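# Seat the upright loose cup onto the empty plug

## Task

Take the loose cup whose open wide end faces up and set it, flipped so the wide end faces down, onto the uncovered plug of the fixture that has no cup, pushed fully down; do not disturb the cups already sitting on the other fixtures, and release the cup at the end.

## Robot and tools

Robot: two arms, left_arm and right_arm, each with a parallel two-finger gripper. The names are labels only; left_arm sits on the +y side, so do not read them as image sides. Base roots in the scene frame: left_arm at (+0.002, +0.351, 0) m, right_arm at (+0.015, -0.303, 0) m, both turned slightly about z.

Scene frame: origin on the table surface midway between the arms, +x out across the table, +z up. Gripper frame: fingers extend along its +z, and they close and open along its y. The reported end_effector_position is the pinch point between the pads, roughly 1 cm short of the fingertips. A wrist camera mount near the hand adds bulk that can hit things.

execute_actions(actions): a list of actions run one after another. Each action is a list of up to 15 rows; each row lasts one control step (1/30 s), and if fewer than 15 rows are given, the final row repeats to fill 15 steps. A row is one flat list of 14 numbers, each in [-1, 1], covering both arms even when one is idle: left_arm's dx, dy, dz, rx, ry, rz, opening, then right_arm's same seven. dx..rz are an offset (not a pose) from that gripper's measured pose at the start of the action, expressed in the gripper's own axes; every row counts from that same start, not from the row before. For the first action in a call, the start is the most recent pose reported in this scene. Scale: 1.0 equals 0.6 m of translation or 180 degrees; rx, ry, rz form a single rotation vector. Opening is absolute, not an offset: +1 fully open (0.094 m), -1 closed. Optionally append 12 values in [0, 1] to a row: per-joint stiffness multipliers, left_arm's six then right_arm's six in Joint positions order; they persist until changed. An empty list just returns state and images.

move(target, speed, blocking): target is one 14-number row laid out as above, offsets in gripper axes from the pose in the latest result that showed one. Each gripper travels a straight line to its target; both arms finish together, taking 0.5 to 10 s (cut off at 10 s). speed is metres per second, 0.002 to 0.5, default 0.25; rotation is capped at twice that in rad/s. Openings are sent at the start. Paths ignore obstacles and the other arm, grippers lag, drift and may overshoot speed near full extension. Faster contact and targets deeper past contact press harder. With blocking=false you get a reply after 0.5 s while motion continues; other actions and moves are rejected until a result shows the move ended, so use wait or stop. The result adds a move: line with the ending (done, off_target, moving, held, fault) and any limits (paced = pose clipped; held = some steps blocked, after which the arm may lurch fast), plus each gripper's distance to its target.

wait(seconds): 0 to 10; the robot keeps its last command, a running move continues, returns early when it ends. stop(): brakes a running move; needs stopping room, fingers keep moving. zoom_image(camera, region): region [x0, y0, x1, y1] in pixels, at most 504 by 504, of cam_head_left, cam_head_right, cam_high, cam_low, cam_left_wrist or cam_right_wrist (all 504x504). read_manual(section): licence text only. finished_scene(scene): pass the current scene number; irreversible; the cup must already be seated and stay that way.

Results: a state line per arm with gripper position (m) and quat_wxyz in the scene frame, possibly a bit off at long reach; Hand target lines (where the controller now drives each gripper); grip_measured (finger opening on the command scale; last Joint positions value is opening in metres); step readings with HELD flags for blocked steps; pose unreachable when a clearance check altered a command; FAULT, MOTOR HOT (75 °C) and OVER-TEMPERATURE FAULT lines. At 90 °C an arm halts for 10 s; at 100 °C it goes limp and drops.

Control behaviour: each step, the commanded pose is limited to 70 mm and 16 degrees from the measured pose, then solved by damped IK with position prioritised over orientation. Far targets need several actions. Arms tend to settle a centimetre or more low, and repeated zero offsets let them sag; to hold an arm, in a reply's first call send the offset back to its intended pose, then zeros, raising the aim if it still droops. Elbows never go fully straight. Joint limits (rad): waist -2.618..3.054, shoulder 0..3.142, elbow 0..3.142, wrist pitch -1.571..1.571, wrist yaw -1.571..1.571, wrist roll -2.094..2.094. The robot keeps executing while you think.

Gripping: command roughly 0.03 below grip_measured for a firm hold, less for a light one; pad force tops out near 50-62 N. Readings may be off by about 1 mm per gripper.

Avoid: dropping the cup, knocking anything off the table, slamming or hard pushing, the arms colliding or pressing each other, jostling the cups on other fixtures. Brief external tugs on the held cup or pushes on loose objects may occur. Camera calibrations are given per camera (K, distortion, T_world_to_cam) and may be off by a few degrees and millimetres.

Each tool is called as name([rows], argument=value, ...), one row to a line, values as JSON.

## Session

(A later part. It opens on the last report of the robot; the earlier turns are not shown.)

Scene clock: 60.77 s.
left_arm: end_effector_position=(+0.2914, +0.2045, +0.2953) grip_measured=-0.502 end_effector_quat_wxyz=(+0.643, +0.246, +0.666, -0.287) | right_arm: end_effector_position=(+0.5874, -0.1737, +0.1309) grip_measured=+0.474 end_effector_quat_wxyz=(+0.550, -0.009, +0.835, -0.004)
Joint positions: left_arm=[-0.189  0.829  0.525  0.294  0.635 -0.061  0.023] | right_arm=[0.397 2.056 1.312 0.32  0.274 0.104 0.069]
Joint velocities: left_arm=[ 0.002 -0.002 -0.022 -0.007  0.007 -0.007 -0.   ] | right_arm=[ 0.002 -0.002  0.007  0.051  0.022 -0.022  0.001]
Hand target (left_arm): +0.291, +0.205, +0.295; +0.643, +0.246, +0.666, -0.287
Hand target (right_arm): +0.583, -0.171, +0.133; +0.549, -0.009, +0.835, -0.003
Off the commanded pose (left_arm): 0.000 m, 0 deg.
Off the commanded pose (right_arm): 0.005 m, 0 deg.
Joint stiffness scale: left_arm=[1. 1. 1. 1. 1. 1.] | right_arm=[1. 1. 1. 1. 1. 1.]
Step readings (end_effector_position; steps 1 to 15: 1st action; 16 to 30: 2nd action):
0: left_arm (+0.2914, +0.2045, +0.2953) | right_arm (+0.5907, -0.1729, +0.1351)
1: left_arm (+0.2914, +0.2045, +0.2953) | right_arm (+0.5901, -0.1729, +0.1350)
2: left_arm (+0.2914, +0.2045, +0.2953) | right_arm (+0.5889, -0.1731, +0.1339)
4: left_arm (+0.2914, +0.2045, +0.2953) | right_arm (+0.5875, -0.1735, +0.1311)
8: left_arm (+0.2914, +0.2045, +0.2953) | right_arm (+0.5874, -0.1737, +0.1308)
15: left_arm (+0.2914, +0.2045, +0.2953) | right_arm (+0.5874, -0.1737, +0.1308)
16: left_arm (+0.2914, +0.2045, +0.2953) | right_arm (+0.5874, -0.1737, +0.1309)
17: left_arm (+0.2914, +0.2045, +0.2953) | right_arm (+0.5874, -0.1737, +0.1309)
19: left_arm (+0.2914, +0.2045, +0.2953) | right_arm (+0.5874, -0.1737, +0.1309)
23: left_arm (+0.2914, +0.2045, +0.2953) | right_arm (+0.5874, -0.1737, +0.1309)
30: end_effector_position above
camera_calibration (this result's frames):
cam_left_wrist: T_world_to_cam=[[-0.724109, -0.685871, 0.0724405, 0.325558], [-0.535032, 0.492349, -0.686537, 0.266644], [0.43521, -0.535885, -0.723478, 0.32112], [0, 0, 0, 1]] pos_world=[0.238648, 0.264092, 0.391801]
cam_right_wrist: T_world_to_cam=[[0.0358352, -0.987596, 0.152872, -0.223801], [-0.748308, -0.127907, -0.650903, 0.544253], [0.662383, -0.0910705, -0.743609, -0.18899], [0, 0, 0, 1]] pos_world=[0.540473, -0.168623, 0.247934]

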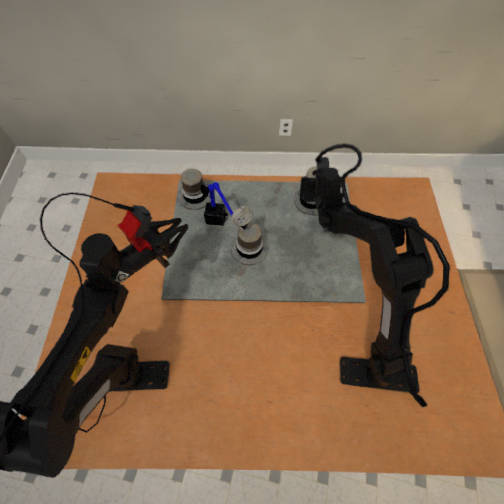

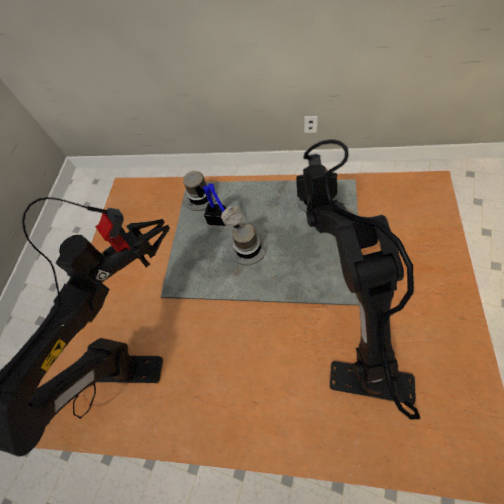

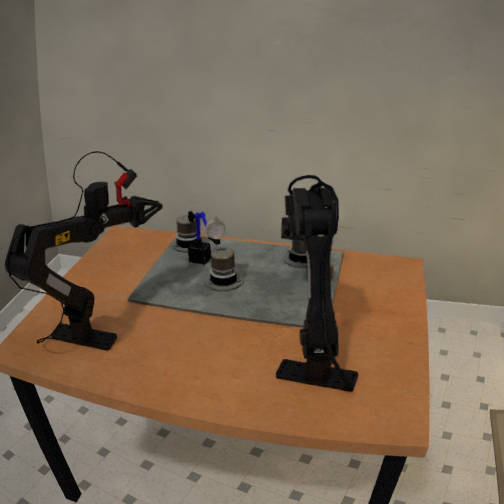

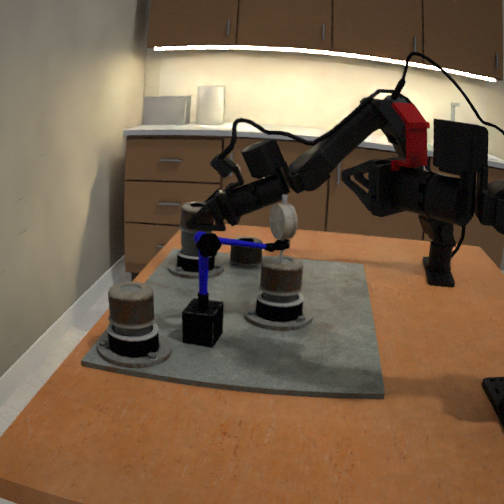

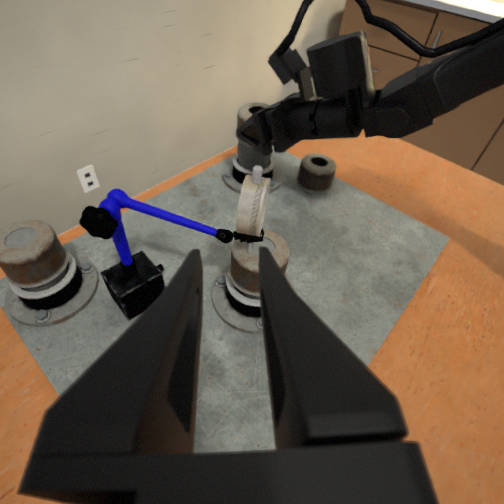

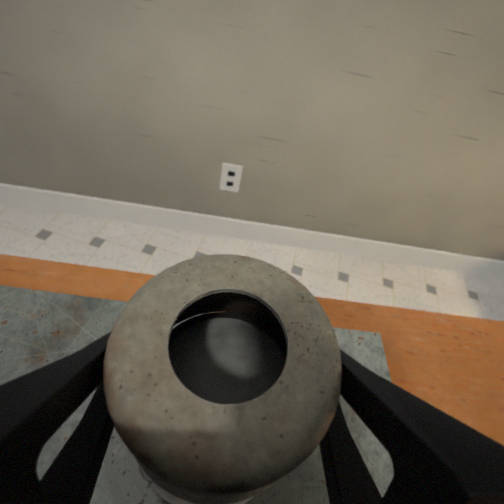

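Gap now on the left: go −y slightly and down.

execute_actions([
  [[0,0,0,0,0,0,-0.5,0.006,-0.007,0,0,0,0,0.4]],
  [[0,0,0,0,0,0,-0.5,0.012,-0.003,0.004,0,0,0,0.4]],
  [[0,0,0,0,0,0,-0.5,0.012,-0.003,0.005,0,-0.003,0,0.4]],
])

zoom_image(camera="cam_right_wrist", region=[140, 270, 320, 420])

Scene clock: 62.93 s.
left_arm: end_effector_position=(+0.2914, +0.2045, +0.2953) grip_measured=-0.502 end_effector_quat_wxyz=(+0.643, +0.246, +0.666, -0.287) | right_arm: end_effector_position=(+0.5881, -0.1741, +0.1292) grip_measured=+0.474 end_effector_quat_wxyz=(+0.554, -0.008, +0.832, -0.004)
Joint positions: left_arm=[-0.189  0.829  0.525  0.294  0.635 -0.061  0.023] | right_arm=[0.397 2.063 1.303 0.347 0.277 0.103 0.069]
Joint velocities: left_arm=[-0.002 -0.012 -0.002 -0.022  0.022 -0.022  0.001] | right_arm=[ 0.012  0.007 -0.017  0.037  0.037  0.007  0.001]
Hand target (left_arm): +0.291, +0.205, +0.295; +0.643, +0.246, +0.666, -0.287
Hand target (right_arm): +0.587, -0.176, +0.124; +0.554, -0.009, +0.832, -0.003
Off the commanded pose (left_arm): 0.000 m, 0 deg.
Off the commanded pose (right_arm): 0.006 m, 0 deg.
Joint stiffness scale: left_arm=[1. 1. 1. 1. 1. 1.] | right_arm=[1. 1. 1. 1. 1. 1.]
Step readings (end_effector_position; steps 1 to 15: 1st action; 16 to 30: 2nd action; 31 to 45: 3rd action):
0: left_arm (+0.2914, +0.2045, +0.2953) | right_arm (+0.5874, -0.1737, +0.1309)
1: left_arm (+0.2914, +0.2045, +0.2953) | right_arm (+0.5875, -0.1737, +0.1311)
2: left_arm (+0.2914, +0.2045, +0.2953) | right_arm (+0.5875, -0.1737, +0.1311)
4: left_arm (+0.2914, +0.2045, +0.2953) | right_arm (+0.5875, -0.1737, +0.1311)
8: left_arm (+0.2914, +0.2045, +0.2953) | right_arm (+0.5875, -0.1737, +0.1311)
15: left_arm (+0.2914, +0.2045, +0.2953) | right_arm (+0.5875, -0.1737, +0.1311)
16: left_arm (+0.2914, +0.2045, +0.2953) | right_arm (+0.5876, -0.1737, +0.1313)
17: left_arm (+0.2914, +0.2045, +0.2953) | right_arm (+0.5876, -0.1737, +0.1314)
19: left_arm (+0.2914, +0.2045, +0.2953) | right_arm (+0.5876, -0.1737, +0.1314)
23: left_arm (+0.2914, +0.2045, +0.2953) | right_arm (+0.5876, -0.1737, +0.1314)
30: left_arm (+0.2914, +0.2045, +0.2953) | right_arm (+0.5876, -0.1737, +0.1314)
31: left_arm (+0.2914, +0.2045, +0.2953) | right_arm (+0.5876, -0.1737, +0.1313)
32: left_arm (+0.2914, +0.2045, +0.2953) | right_arm (+0.5874, -0.1737, +0.1311)
34: left_arm (+0.2914, +0.2045, +0.2953) | right_arm (+0.5874, -0.1737, +0.1313)
38: left_arm (+0.2914, +0.2045, +0.2953) | right_arm (+0.5877, -0.1737, +0.1303)
45: end_effector_position above
camera_calibration (this result's frames):
cam_left_wrist: T_world_to_cam=[[-0.724109, -0.685871, 0.0724405, 0.325558], [-0.535032, 0.492349, -0.686537, 0.266644], [0.43521, -0.535885, -0.723478, 0.32112], [0, 0, 0, 1]] pos_world=[0.238648, 0.264092, 0.391801]
cam_right_wrist: T_world_to_cam=[[0.0314476, -0.987844, 0.152237, -0.221347], [-0.741217, -0.125229, -0.659481, 0.541062], [0.670529, -0.0921015, -0.736144, -0.196654], [0, 0, 0, 1]] pos_world=[0.539867, -0.169011, 0.245752]

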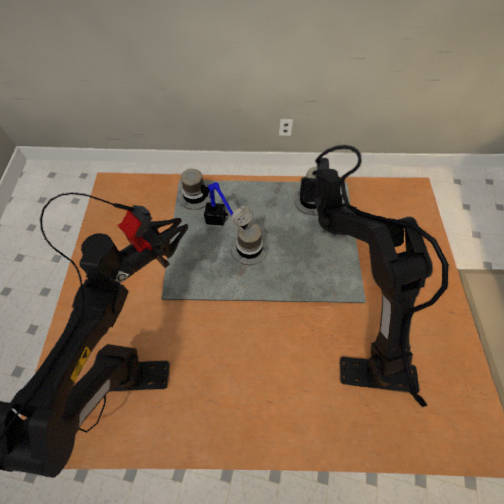

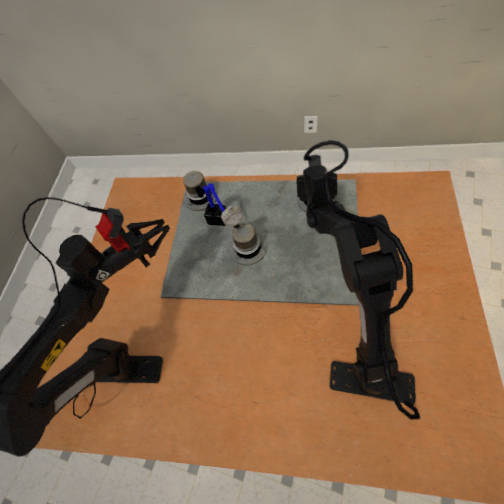

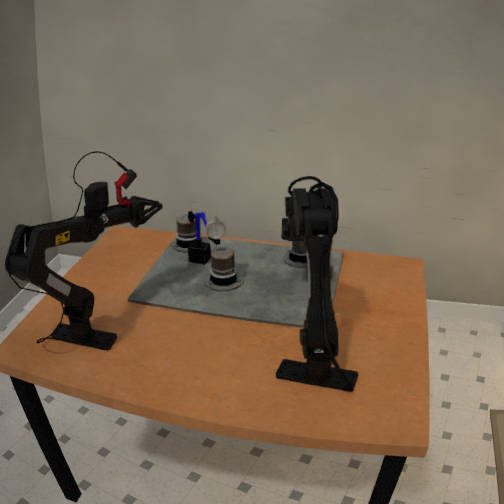

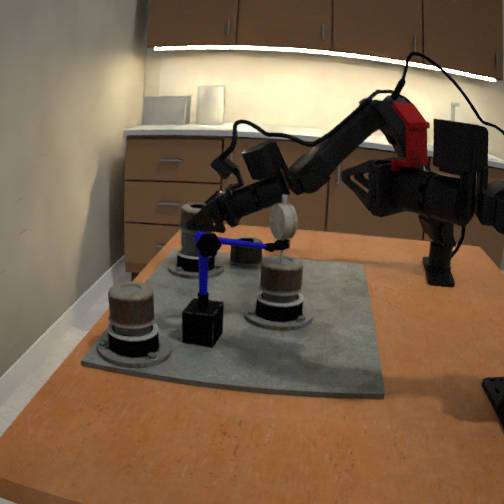

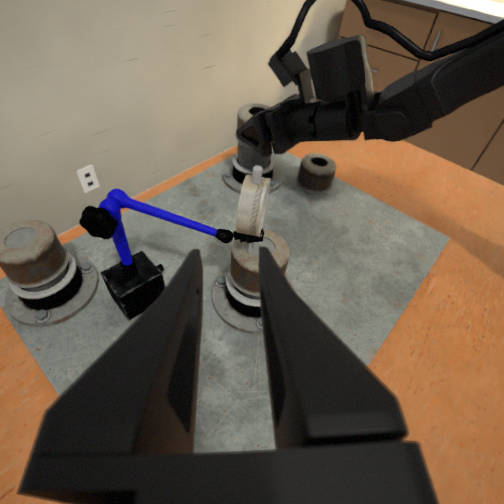

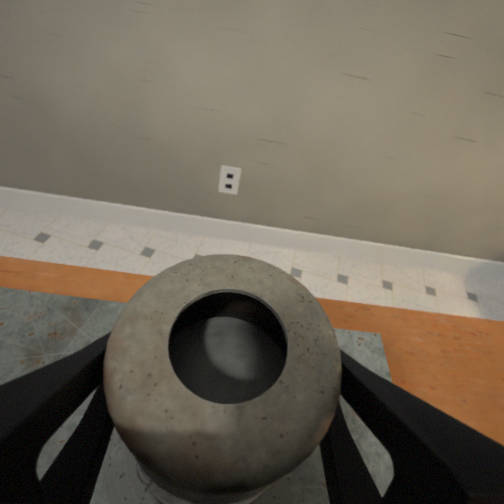

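Region (140, 270, 320, 420) of cam_right_wrist's 504x504 image, scaled by 2.800, with more detail than that image has.

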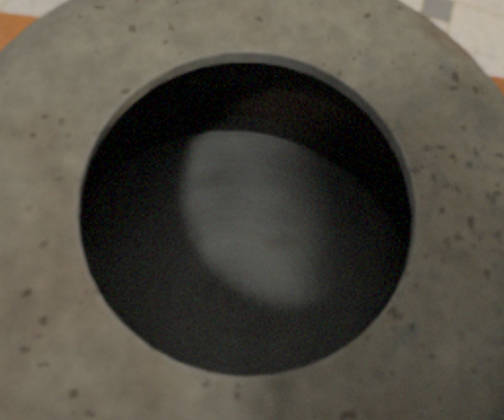

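execute_actions([
  [[0,0,0,0,0,0,-0.5,0.02,-0.002,0.006,0,0.006,0.005,0.4]],
  [[0,0,0,0,0,0,-0.5,0.02,0,0.008,0,0.003,0.005,0.4]],
  [[0,0,0,0,0,0,-0.5,0.02,0,0.008,0,0,0,0.4]],
  [[0,0,0,0,0,0,-0.5,0.02,0,0.008,0,0,0,0.4]],
])

zoom_image(camera="cam_low", region=[150, 160, 290, 290])

Scene clock: 65.57 s.
left_arm: end_effector_position=(+0.2914, +0.2045, +0.2953) grip_measured=-0.502 end_effector_quat_wxyz=(+0.643, +0.246, +0.666, -0.287) | right_arm: end_effector_position=(+0.5896, -0.1752, +0.1066) grip_measured=+0.474 end_effector_quat_wxyz=(+0.548, +0.001, +0.836, -0.004)
Joint positions: left_arm=[-0.189  0.829  0.525  0.294  0.635 -0.061  0.023] | right_arm=[0.397 2.111 1.291 0.39  0.285 0.122 0.069]
Joint velocities: left_arm=[-0.012  0.007  0.012 -0.007  0.022  0.007 -0.   ] | right_arm=[ 0.007  0.007 -0.002  0.066 -0.066 -0.051  0.   ]
Hand target (left_arm): +0.291, +0.205, +0.295; +0.643, +0.246, +0.666, -0.287
Hand target (right_arm): +0.589, -0.175, +0.094; +0.545, +0.000, +0.839, -0.005
Off the commanded pose (left_arm): 0.000 m, 0 deg.
Off the commanded pose (right_arm): 0.013 m, 0 deg.
Joint stiffness scale: left_arm=[1. 1. 1. 1. 1. 1.] | right_arm=[1. 1. 1. 1. 1. 1.]
Step readings (end_effector_position; steps 1 to 15: 1st action; 16 to 30: 2nd action; 31 to 45: 3rd action; 46 to 60: 4th action):
0: left_arm (+0.2914, +0.2045, +0.2953) | right_arm (+0.5882, -0.1742, +0.1287)
1: left_arm (+0.2914, +0.2045, +0.2953) | right_arm (+0.5882, -0.1742, +0.1287)
2: left_arm (+0.2914, +0.2045, +0.2953) | right_arm (+0.5882, -0.1742, +0.1287)
4: left_arm (+0.2914, +0.2045, +0.2953) | right_arm (+0.5882, -0.1743, +0.1280)
8: left_arm (+0.2914, +0.2045, +0.2953) | right_arm (+0.5884, -0.1745, +0.1252)
15: left_arm (+0.2914, +0.2045, +0.2953) | right_arm (+0.5885, -0.1746, +0.1238)
16: left_arm (+0.2914, +0.2045, +0.2953) | right_arm (+0.5886, -0.1746, +0.1233)
17: left_arm (+0.2914, +0.2045, +0.2953) | right_arm (+0.5888, -0.1747, +0.1224)
19: left_arm (+0.2914, +0.2045, +0.2953) | right_arm (+0.5889, -0.1748, +0.1185)
23: left_arm (+0.2914, +0.2045, +0.2953) | right_arm (+0.5891, -0.1749, +0.1132)
30: left_arm (+0.2914, +0.2045, +0.2953) | right_arm (+0.5891, -0.1749, +0.1130)
31: left_arm (+0.2914, +0.2045, +0.2953) | right_arm (+0.5893, -0.1749, +0.1125)
32: left_arm (+0.2914, +0.2045, +0.2953) | right_arm (+0.5896, -0.1750, +0.1114)
34: left_arm (+0.2914, +0.2045, +0.2953) | right_arm (+0.5896, -0.1750, +0.1073)
38: left_arm (+0.2914, +0.2045, +0.2953) | right_arm (+0.5896, -0.1751, +0.1069)
45: left_arm (+0.2914, +0.2045, +0.2953) | right_arm (+0.5896, -0.1751, +0.1070)
46: left_arm (+0.2914, +0.2045, +0.2953) | right_arm (+0.5895, -0.1751, +0.1063)
47: left_arm (+0.2914, +0.2045, +0.2953) | right_arm (+0.5896, -0.1752, +0.1064)
49: left_arm (+0.2914, +0.2045, +0.2953) | right_arm (+0.5896, -0.1752, +0.1066)
53: left_arm (+0.2914, +0.2045, +0.2953) | right_arm (+0.5897, -0.1751, +0.1066)
60: end_effector_position above
camera_calibration (this result's frames):
cam_left_wrist: T_world_to_cam=[[-0.724109, -0.685871, 0.0724405, 0.325558], [-0.535032, 0.492349, -0.686537, 0.266644], [0.43521, -0.535885, -0.723478, 0.32112], [0, 0, 0, 1]] pos_world=[0.238648, 0.264092, 0.391801]
cam_right_wrist: T_world_to_cam=[[0.0187734, -0.989553, 0.142943, -0.210806], [-0.752506, -0.108119, -0.64965, 0.535774], [0.658318, -0.0953692, -0.746674, -0.206652], [0, 0, 0, 1]] pos_world=[0.543173, -0.170385, 0.223897]

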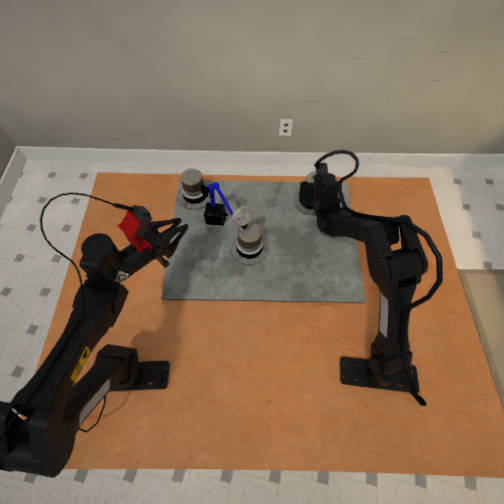

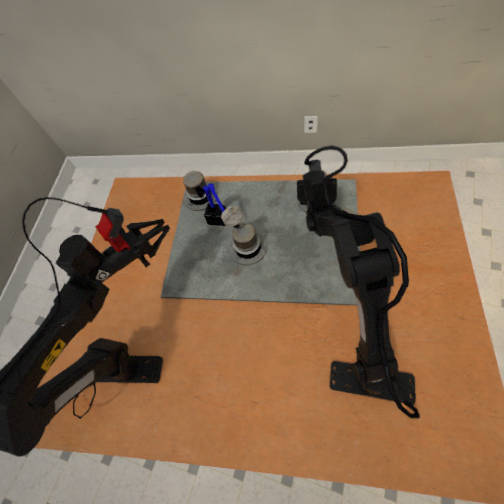

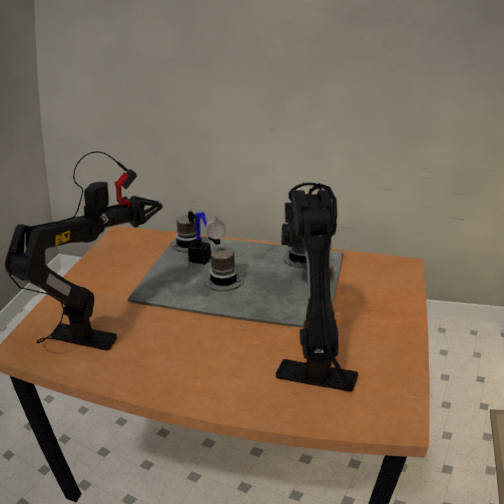

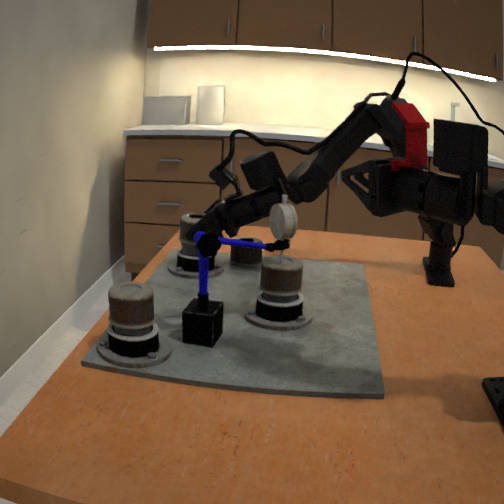

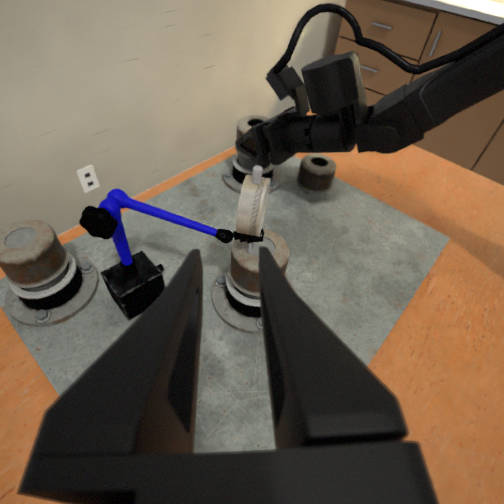

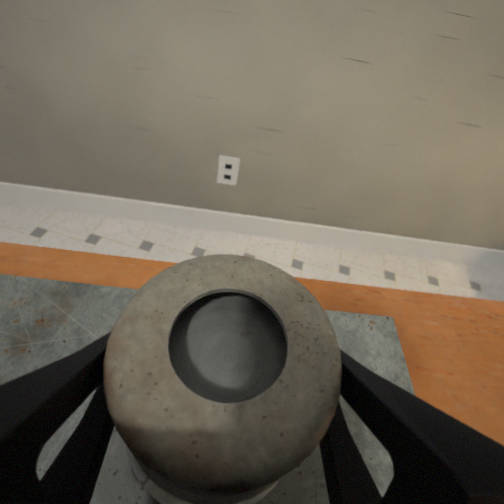

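Region (150, 160, 290, 290) of cam_low's 504x504 image, scaled by 3.600, with more detail than that image has; it fills the top 468 rows of this view, and the rest is white.

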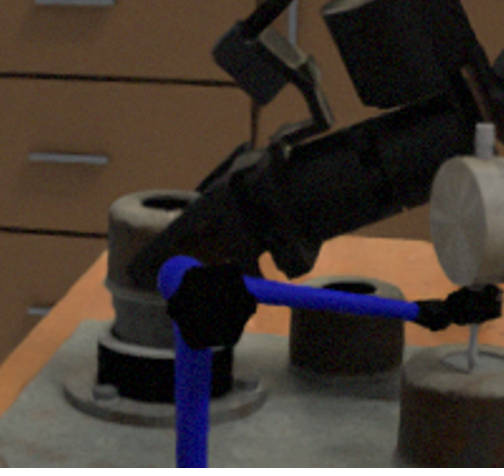

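About 12 mm left.

execute_actions([
  [[0,0,0,0,0,0,-0.5,0.03,0,0.006,0,0.012,0,0.4]],
  [[0,0,0,0,0,0,-0.5,0.035,0,0.012,0,0.01,0,0.4]],
  [[0,0,0,0,0,0,-0.5,0.035,0,0.012,0,0.01,0,0.4]],
])

Scene clock: 67.53 s.
left_arm: end_effector_position=(+0.2914, +0.2045, +0.2953) grip_measured=-0.502 end_effector_quat_wxyz=(+0.643, +0.246, +0.666, -0.287) | right_arm: end_effector_position=(+0.5901, -0.1753, +0.0935) grip_measured=+0.474 end_effector_quat_wxyz=(+0.541, +0.009, +0.841, -0.001)
Joint positions: left_arm=[-0.189  0.829  0.525  0.294  0.635 -0.061  0.023] | right_arm=[0.397 2.137 1.291 0.4   0.287 0.143 0.069]
Joint velocities: left_arm=[-0.012  0.017 -0.012 -0.051 -0.066  0.007 -0.001] | right_arm=[-0.012  0.002 -0.012  0.037 -0.007 -0.007 -0.   ]
Hand target (left_arm): +0.291, +0.205, +0.295; +0.643, +0.246, +0.666, -0.287
Hand target (right_arm): +0.587, -0.175, +0.074; +0.528, +0.006, +0.849, -0.003
Off the commanded pose (left_arm): 0.000 m, 0 deg.
Off the commanded pose (right_arm): 0.020 m, 2 deg.
Joint stiffness scale: left_arm=[1. 1. 1. 1. 1. 1.] | right_arm=[1. 1. 1. 1. 1. 1.]
Step readings (end_effector_position; steps 1 to 15: 1st action; 16 to 30: 2nd action; 31 to 45: 3rd action):
0: left_arm (+0.2914, +0.2045, +0.2953) | right_arm (+0.5896, -0.1752, +0.1066)
1: left_arm (+0.2914, +0.2045, +0.2953) | right_arm (+0.5896, -0.1752, +0.1066)
2: left_arm (+0.2914, +0.2045, +0.2953) | right_arm (+0.5896, -0.1752, +0.1066)
4: left_arm (+0.2914, +0.2045, +0.2953) | right_arm (+0.5896, -0.1752, +0.1066)
8: left_arm (+0.2914, +0.2045, +0.2953) | right_arm (+0.5896, -0.1752, +0.1066)
15: left_arm (+0.2914, +0.2045, +0.2953) | right_arm (+0.5896, -0.1752, +0.1065)
16: left_arm (+0.2914, +0.2045, +0.2953) | right_arm (+0.5896, -0.1752, +0.1055)
17: left_arm (+0.2914, +0.2045, +0.2953) | right_arm (+0.5896, -0.1752, +0.1045)
19: left_arm (+0.2914, +0.2045, +0.2953) | right_arm (+0.5897, -0.1751, +0.1010)
23: left_arm (+0.2914, +0.2045, +0.2953) | right_arm (+0.5897, -0.1751, +0.0971)
30: left_arm (+0.2914, +0.2045, +0.2953) | right_arm (+0.5897, -0.1751, +0.0959)
31: left_arm (+0.2914, +0.2045, +0.2953) | right_arm (+0.5897, -0.1751, +0.0952)
32: left_arm (+0.2914, +0.2045, +0.2953) | right_arm (+0.5898, -0.1752, +0.0941)
34: left_arm (+0.2914, +0.2045, +0.2953) | right_arm (+0.5901, -0.1753, +0.0935)
38: left_arm (+0.2914, +0.2045, +0.2953) | right_arm (+0.5901, -0.1753, +0.0935)
45: end_effector_position above
camera_calibration (this result's frames):
cam_left_wrist: T_world_to_cam=[[-0.724109, -0.685871, 0.0724405, 0.325558], [-0.535032, 0.492349, -0.686537, 0.266644], [0.43521, -0.535885, -0.723478, 0.32112], [0, 0, 0, 1]] pos_world=[0.238648, 0.264092, 0.391801]
cam_right_wrist: T_world_to_cam=[[0.0110237, -0.991562, 0.129163, -0.203571], [-0.764036, -0.0916831, -0.638626, 0.53623], [0.64508, -0.0916453, -0.758599, -0.207145], [0, 0, 0, 1]] pos_world=[0.545568, -0.171674, 0.211604]

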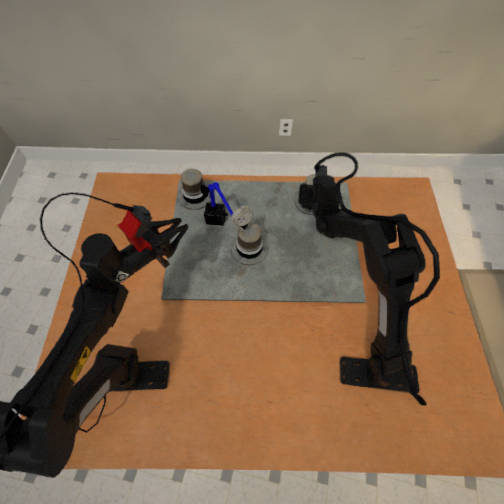

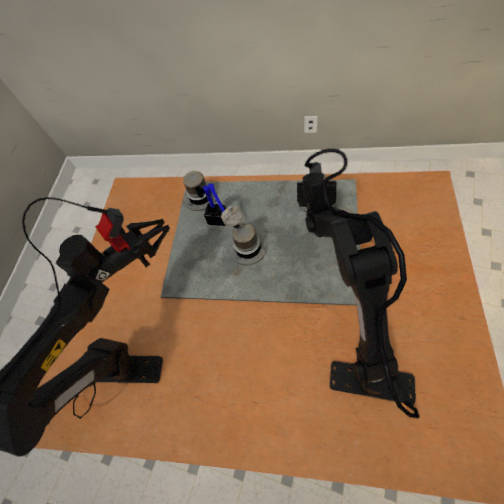

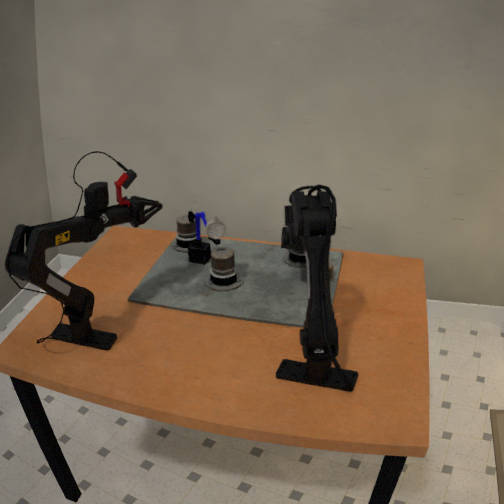

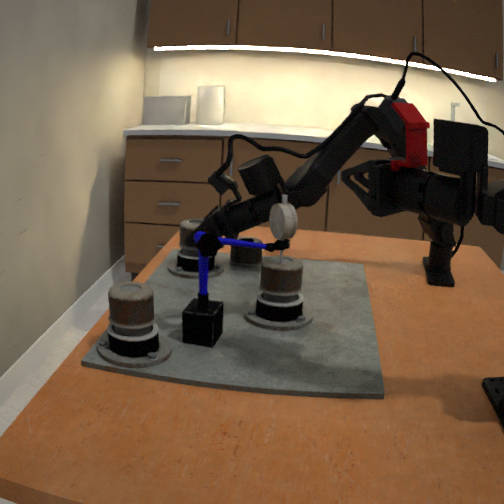

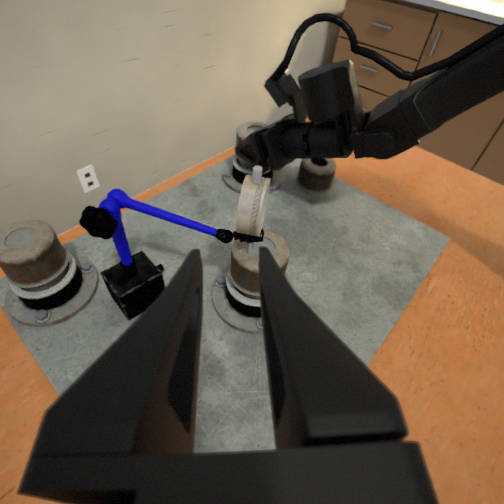

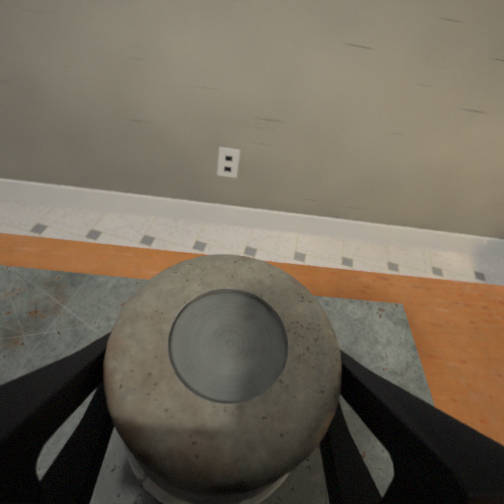

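execute_actions([
  [[0,0,0,0,0,0,-0.5,0.04,0,0.016,0,0.012,0.005,0.4]],
  [[0,0,0,0,0,0,-0.5,-0.01,0,0,0,0,0,1]],
])

move(target=[0,0,0,0,0,0,-0.5,-0.1,0,-0.15,0,0,0,1], speed=0.15)

zoom_image(camera="cam_low", region=[150, 190, 320, 340])

Scene clock: 69.33 s.
left_arm: end_effector_position=(+0.2914, +0.2045, +0.2953) grip_measured=-0.502 end_effector_quat_wxyz=(+0.643, +0.246, +0.666, -0.287) | right_arm: end_effector_position=(+0.5897, -0.1756, +0.0917) grip_measured=+1.000 end_effector_quat_wxyz=(+0.539, +0.016, +0.842, +0.002)
Joint positions: left_arm=[-0.189  0.829  0.525  0.294  0.635 -0.061  0.023] | right_arm=[0.397 2.139 1.291 0.396 0.288 0.159 0.094]
Joint velocities: left_arm=[ 0.007 -0.012  0.007 -0.066  0.007 -0.022 -0.001] | right_arm=[ 0.002 -0.012 -0.002 -0.051 -0.007 -0.081  0.   ]
Hand target (left_arm): +0.291, +0.205, +0.295; +0.643, +0.246, +0.666, -0.287
Hand target (right_arm): +0.593, -0.176, +0.098; +0.541, +0.016, +0.841, +0.003
Off the commanded pose (left_arm): 0.000 m, 0 deg.
Off the commanded pose (right_arm): 0.007 m, 0 deg.
Joint stiffness scale: left_arm=[1. 1. 1. 1. 1. 1.] | right_arm=[1. 1. 1. 1. 1. 1.]
Step readings (end_effector_position; steps 1 to 15: 1st action; 16 to 30: 2nd action):
0: left_arm (+0.2914, +0.2045, +0.2953) | right_arm (+0.5901, -0.1753, +0.0935)
1: left_arm (+0.2914, +0.2045, +0.2953) | right_arm (+0.5901, -0.1754, +0.0930)
2: left_arm (+0.2914, +0.2045, +0.2953) | right_arm (+0.5901, -0.1753, +0.0929)
4: left_arm (+0.2914, +0.2045, +0.2953) | right_arm (+0.5901, -0.1753, +0.0929)
8: left_arm (+0.2914, +0.2045, +0.2953) | right_arm (+0.5901, -0.1754, +0.0927)
15: left_arm (+0.2914, +0.2045, +0.2953) | right_arm (+0.5901, -0.1755, +0.0927)
16: left_arm (+0.2914, +0.2045, +0.2953) | right_arm (+0.5901, -0.1755, +0.0927)
17: left_arm (+0.2914, +0.2045, +0.2953) | right_arm (+0.5900, -0.1755, +0.0925)
19: left_arm (+0.2914, +0.2045, +0.2953) | right_arm (+0.5897, -0.1756, +0.0918)
23: left_arm (+0.2914, +0.2045, +0.2953) | right_arm (+0.5897, -0.1756, +0.0917)
30: end_effector_position above
camera_calibration (this result's frames):
cam_left_wrist: T_world_to_cam=[[-0.724109, -0.685871, 0.0724405, 0.325558], [-0.535032, 0.492349, -0.686537, 0.266644], [0.43521, -0.535885, -0.723478, 0.32112], [0, 0, 0, 1]] pos_world=[0.238648, 0.264092, 0.391801]
cam_right_wrist: T_world_to_cam=[[0.00380518, -0.993197, 0.11638, -0.198514], [-0.76772, -0.0774759, -0.636085, 0.539191], [0.640774, -0.0869269, -0.762792, -0.204543], [0, 0, 0, 1]] pos_world=[0.545769, -0.173169, 0.210051]

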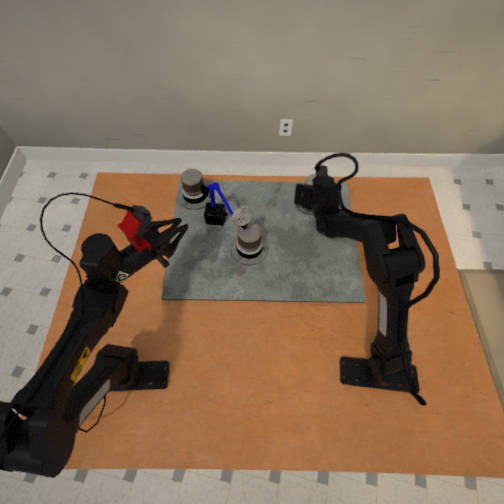

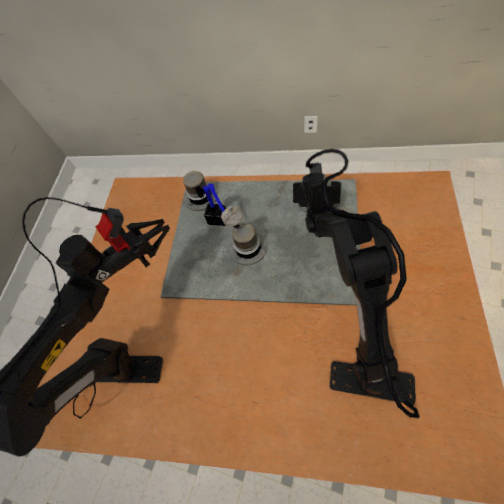

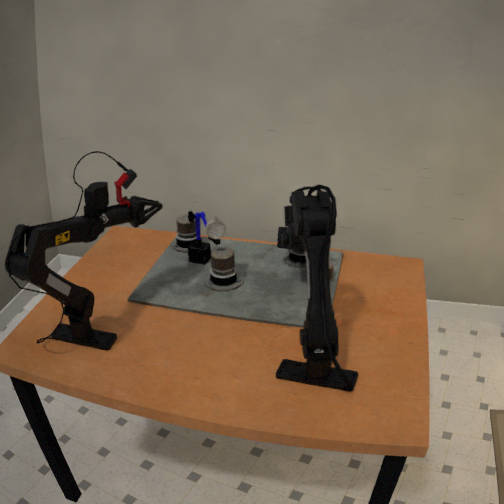

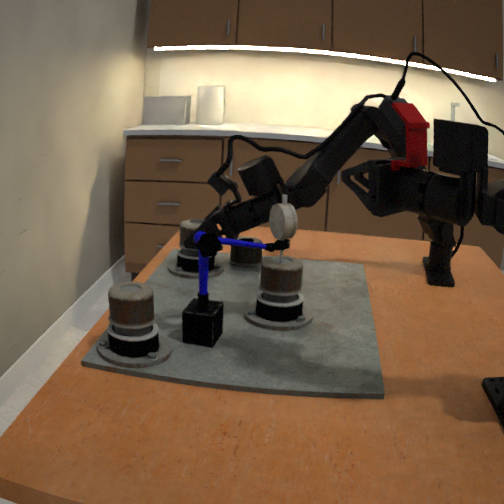

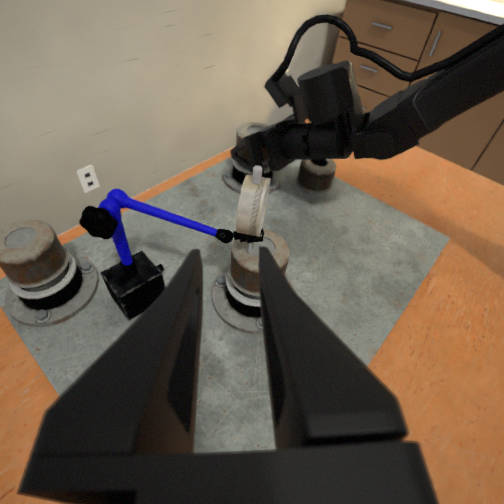

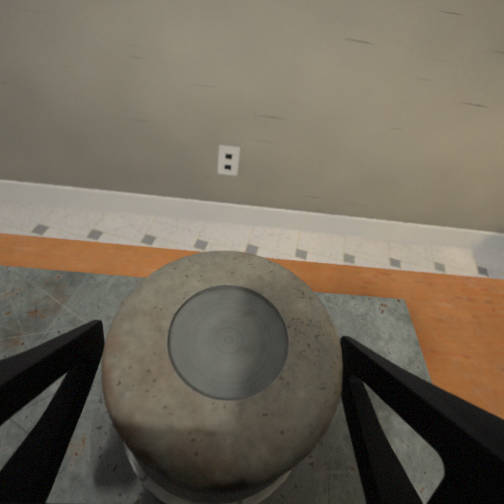

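Scene clock: 70.70 s.
left_arm: end_effector_position=(+0.2914, +0.2045, +0.2953) grip_measured=-0.502 end_effector_quat_wxyz=(+0.643, +0.246, +0.666, -0.287) | right_arm: end_effector_position=(+0.5412, -0.1775, +0.1906) grip_measured=+1.000 end_effector_quat_wxyz=(+0.551, +0.017, +0.835, +0.005)
Joint positions: left_arm=[-0.189  0.829  0.525  0.294  0.635 -0.061  0.023] | right_arm=[0.43  1.809 1.224 0.158 0.317 0.171 0.094]
Joint velocities: left_arm=[ 0.002 -0.012  0.022 -0.037  0.022 -0.037 -0.   ] | right_arm=[-0.002 -0.007  0.007 -0.037  0.022 -0.022  0.   ]
Hand target (left_arm): +0.291, +0.205, +0.295; +0.643, +0.246, +0.666, -0.287
Hand target (right_arm): +0.534, -0.176, +0.183; +0.539, +0.016, +0.842, +0.002
Off the commanded pose (left_arm): 0.000 m, 0 deg.
Off the commanded pose (right_arm): 0.011 m, 2 deg.
Joint stiffness scale: left_arm=[1. 1. 1. 1. 1. 1.] | right_arm=[1. 1. 1. 1. 1. 1.]
move: off_target (right_arm)
camera_calibration (this result's frames):
cam_left_wrist: T_world_to_cam=[[-0.724109, -0.685871, 0.0724405, 0.325558], [-0.535032, 0.492349, -0.686537, 0.266644], [0.43521, -0.535885, -0.723478, 0.32112], [0, 0, 0, 1]] pos_world=[0.238648, 0.264092, 0.391801]
cam_right_wrist: T_world_to_cam=[[0.00224282, -0.993915, 0.110125, -0.209777], [-0.749749, -0.0745436, -0.65751, 0.5596], [0.661718, -0.0810917, -0.745354, -0.111868], [0, 0, 0, 1]] pos_world=[0.494055, -0.175858, 0.307664]

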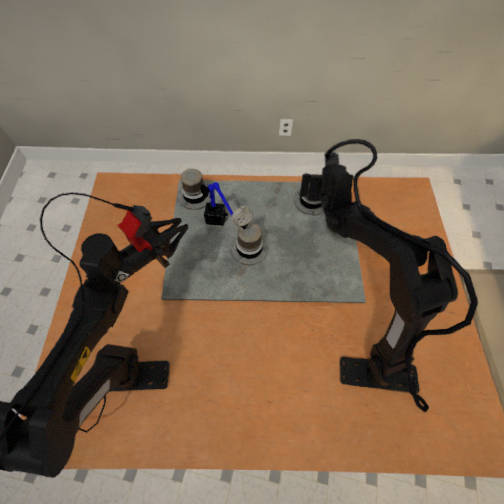

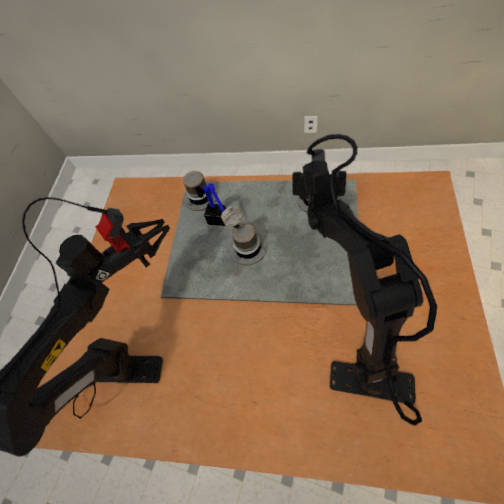

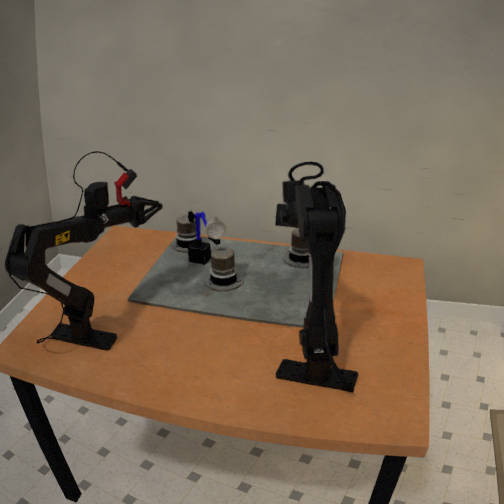

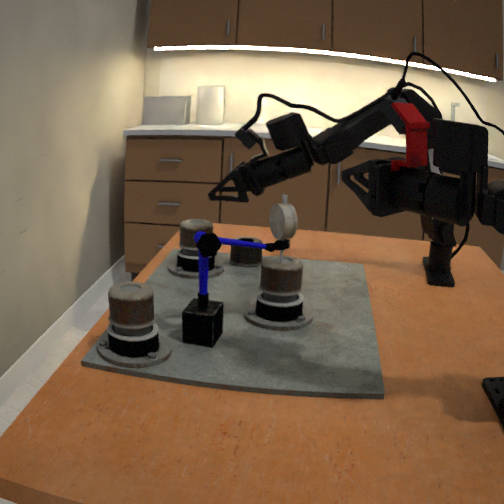

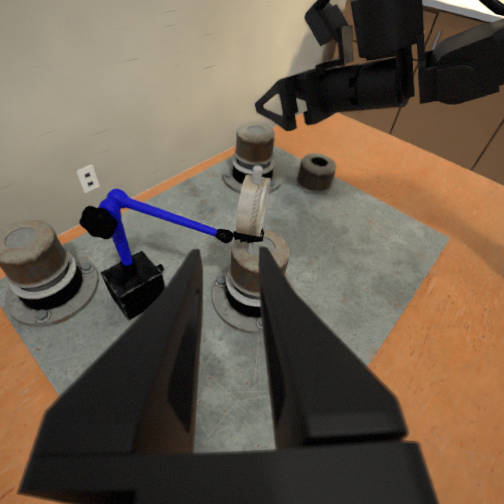

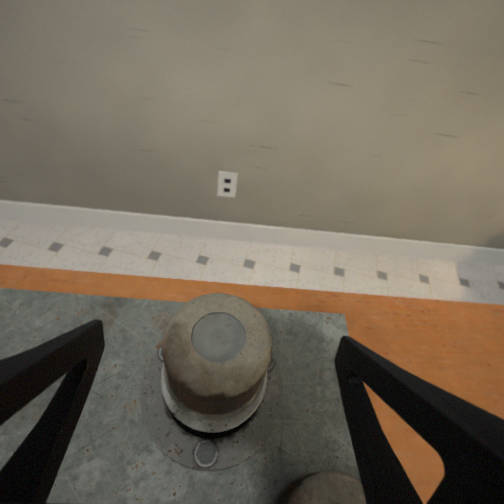

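Region (150, 190, 320, 340) of cam_low's 504x504 image, scaled by 2.965, with more detail than that image has; it fills the top 445 rows of this view, and the rest is white.

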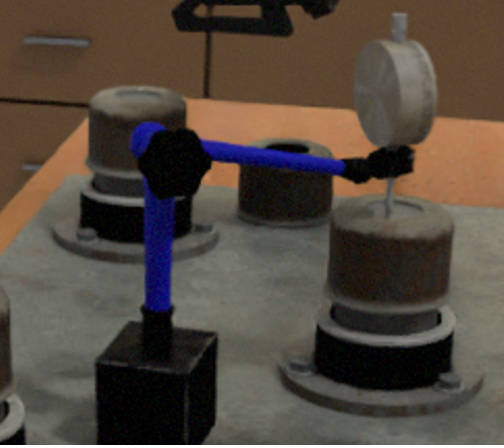

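finished_scene(scene=1)

The scene is finished: the task was done.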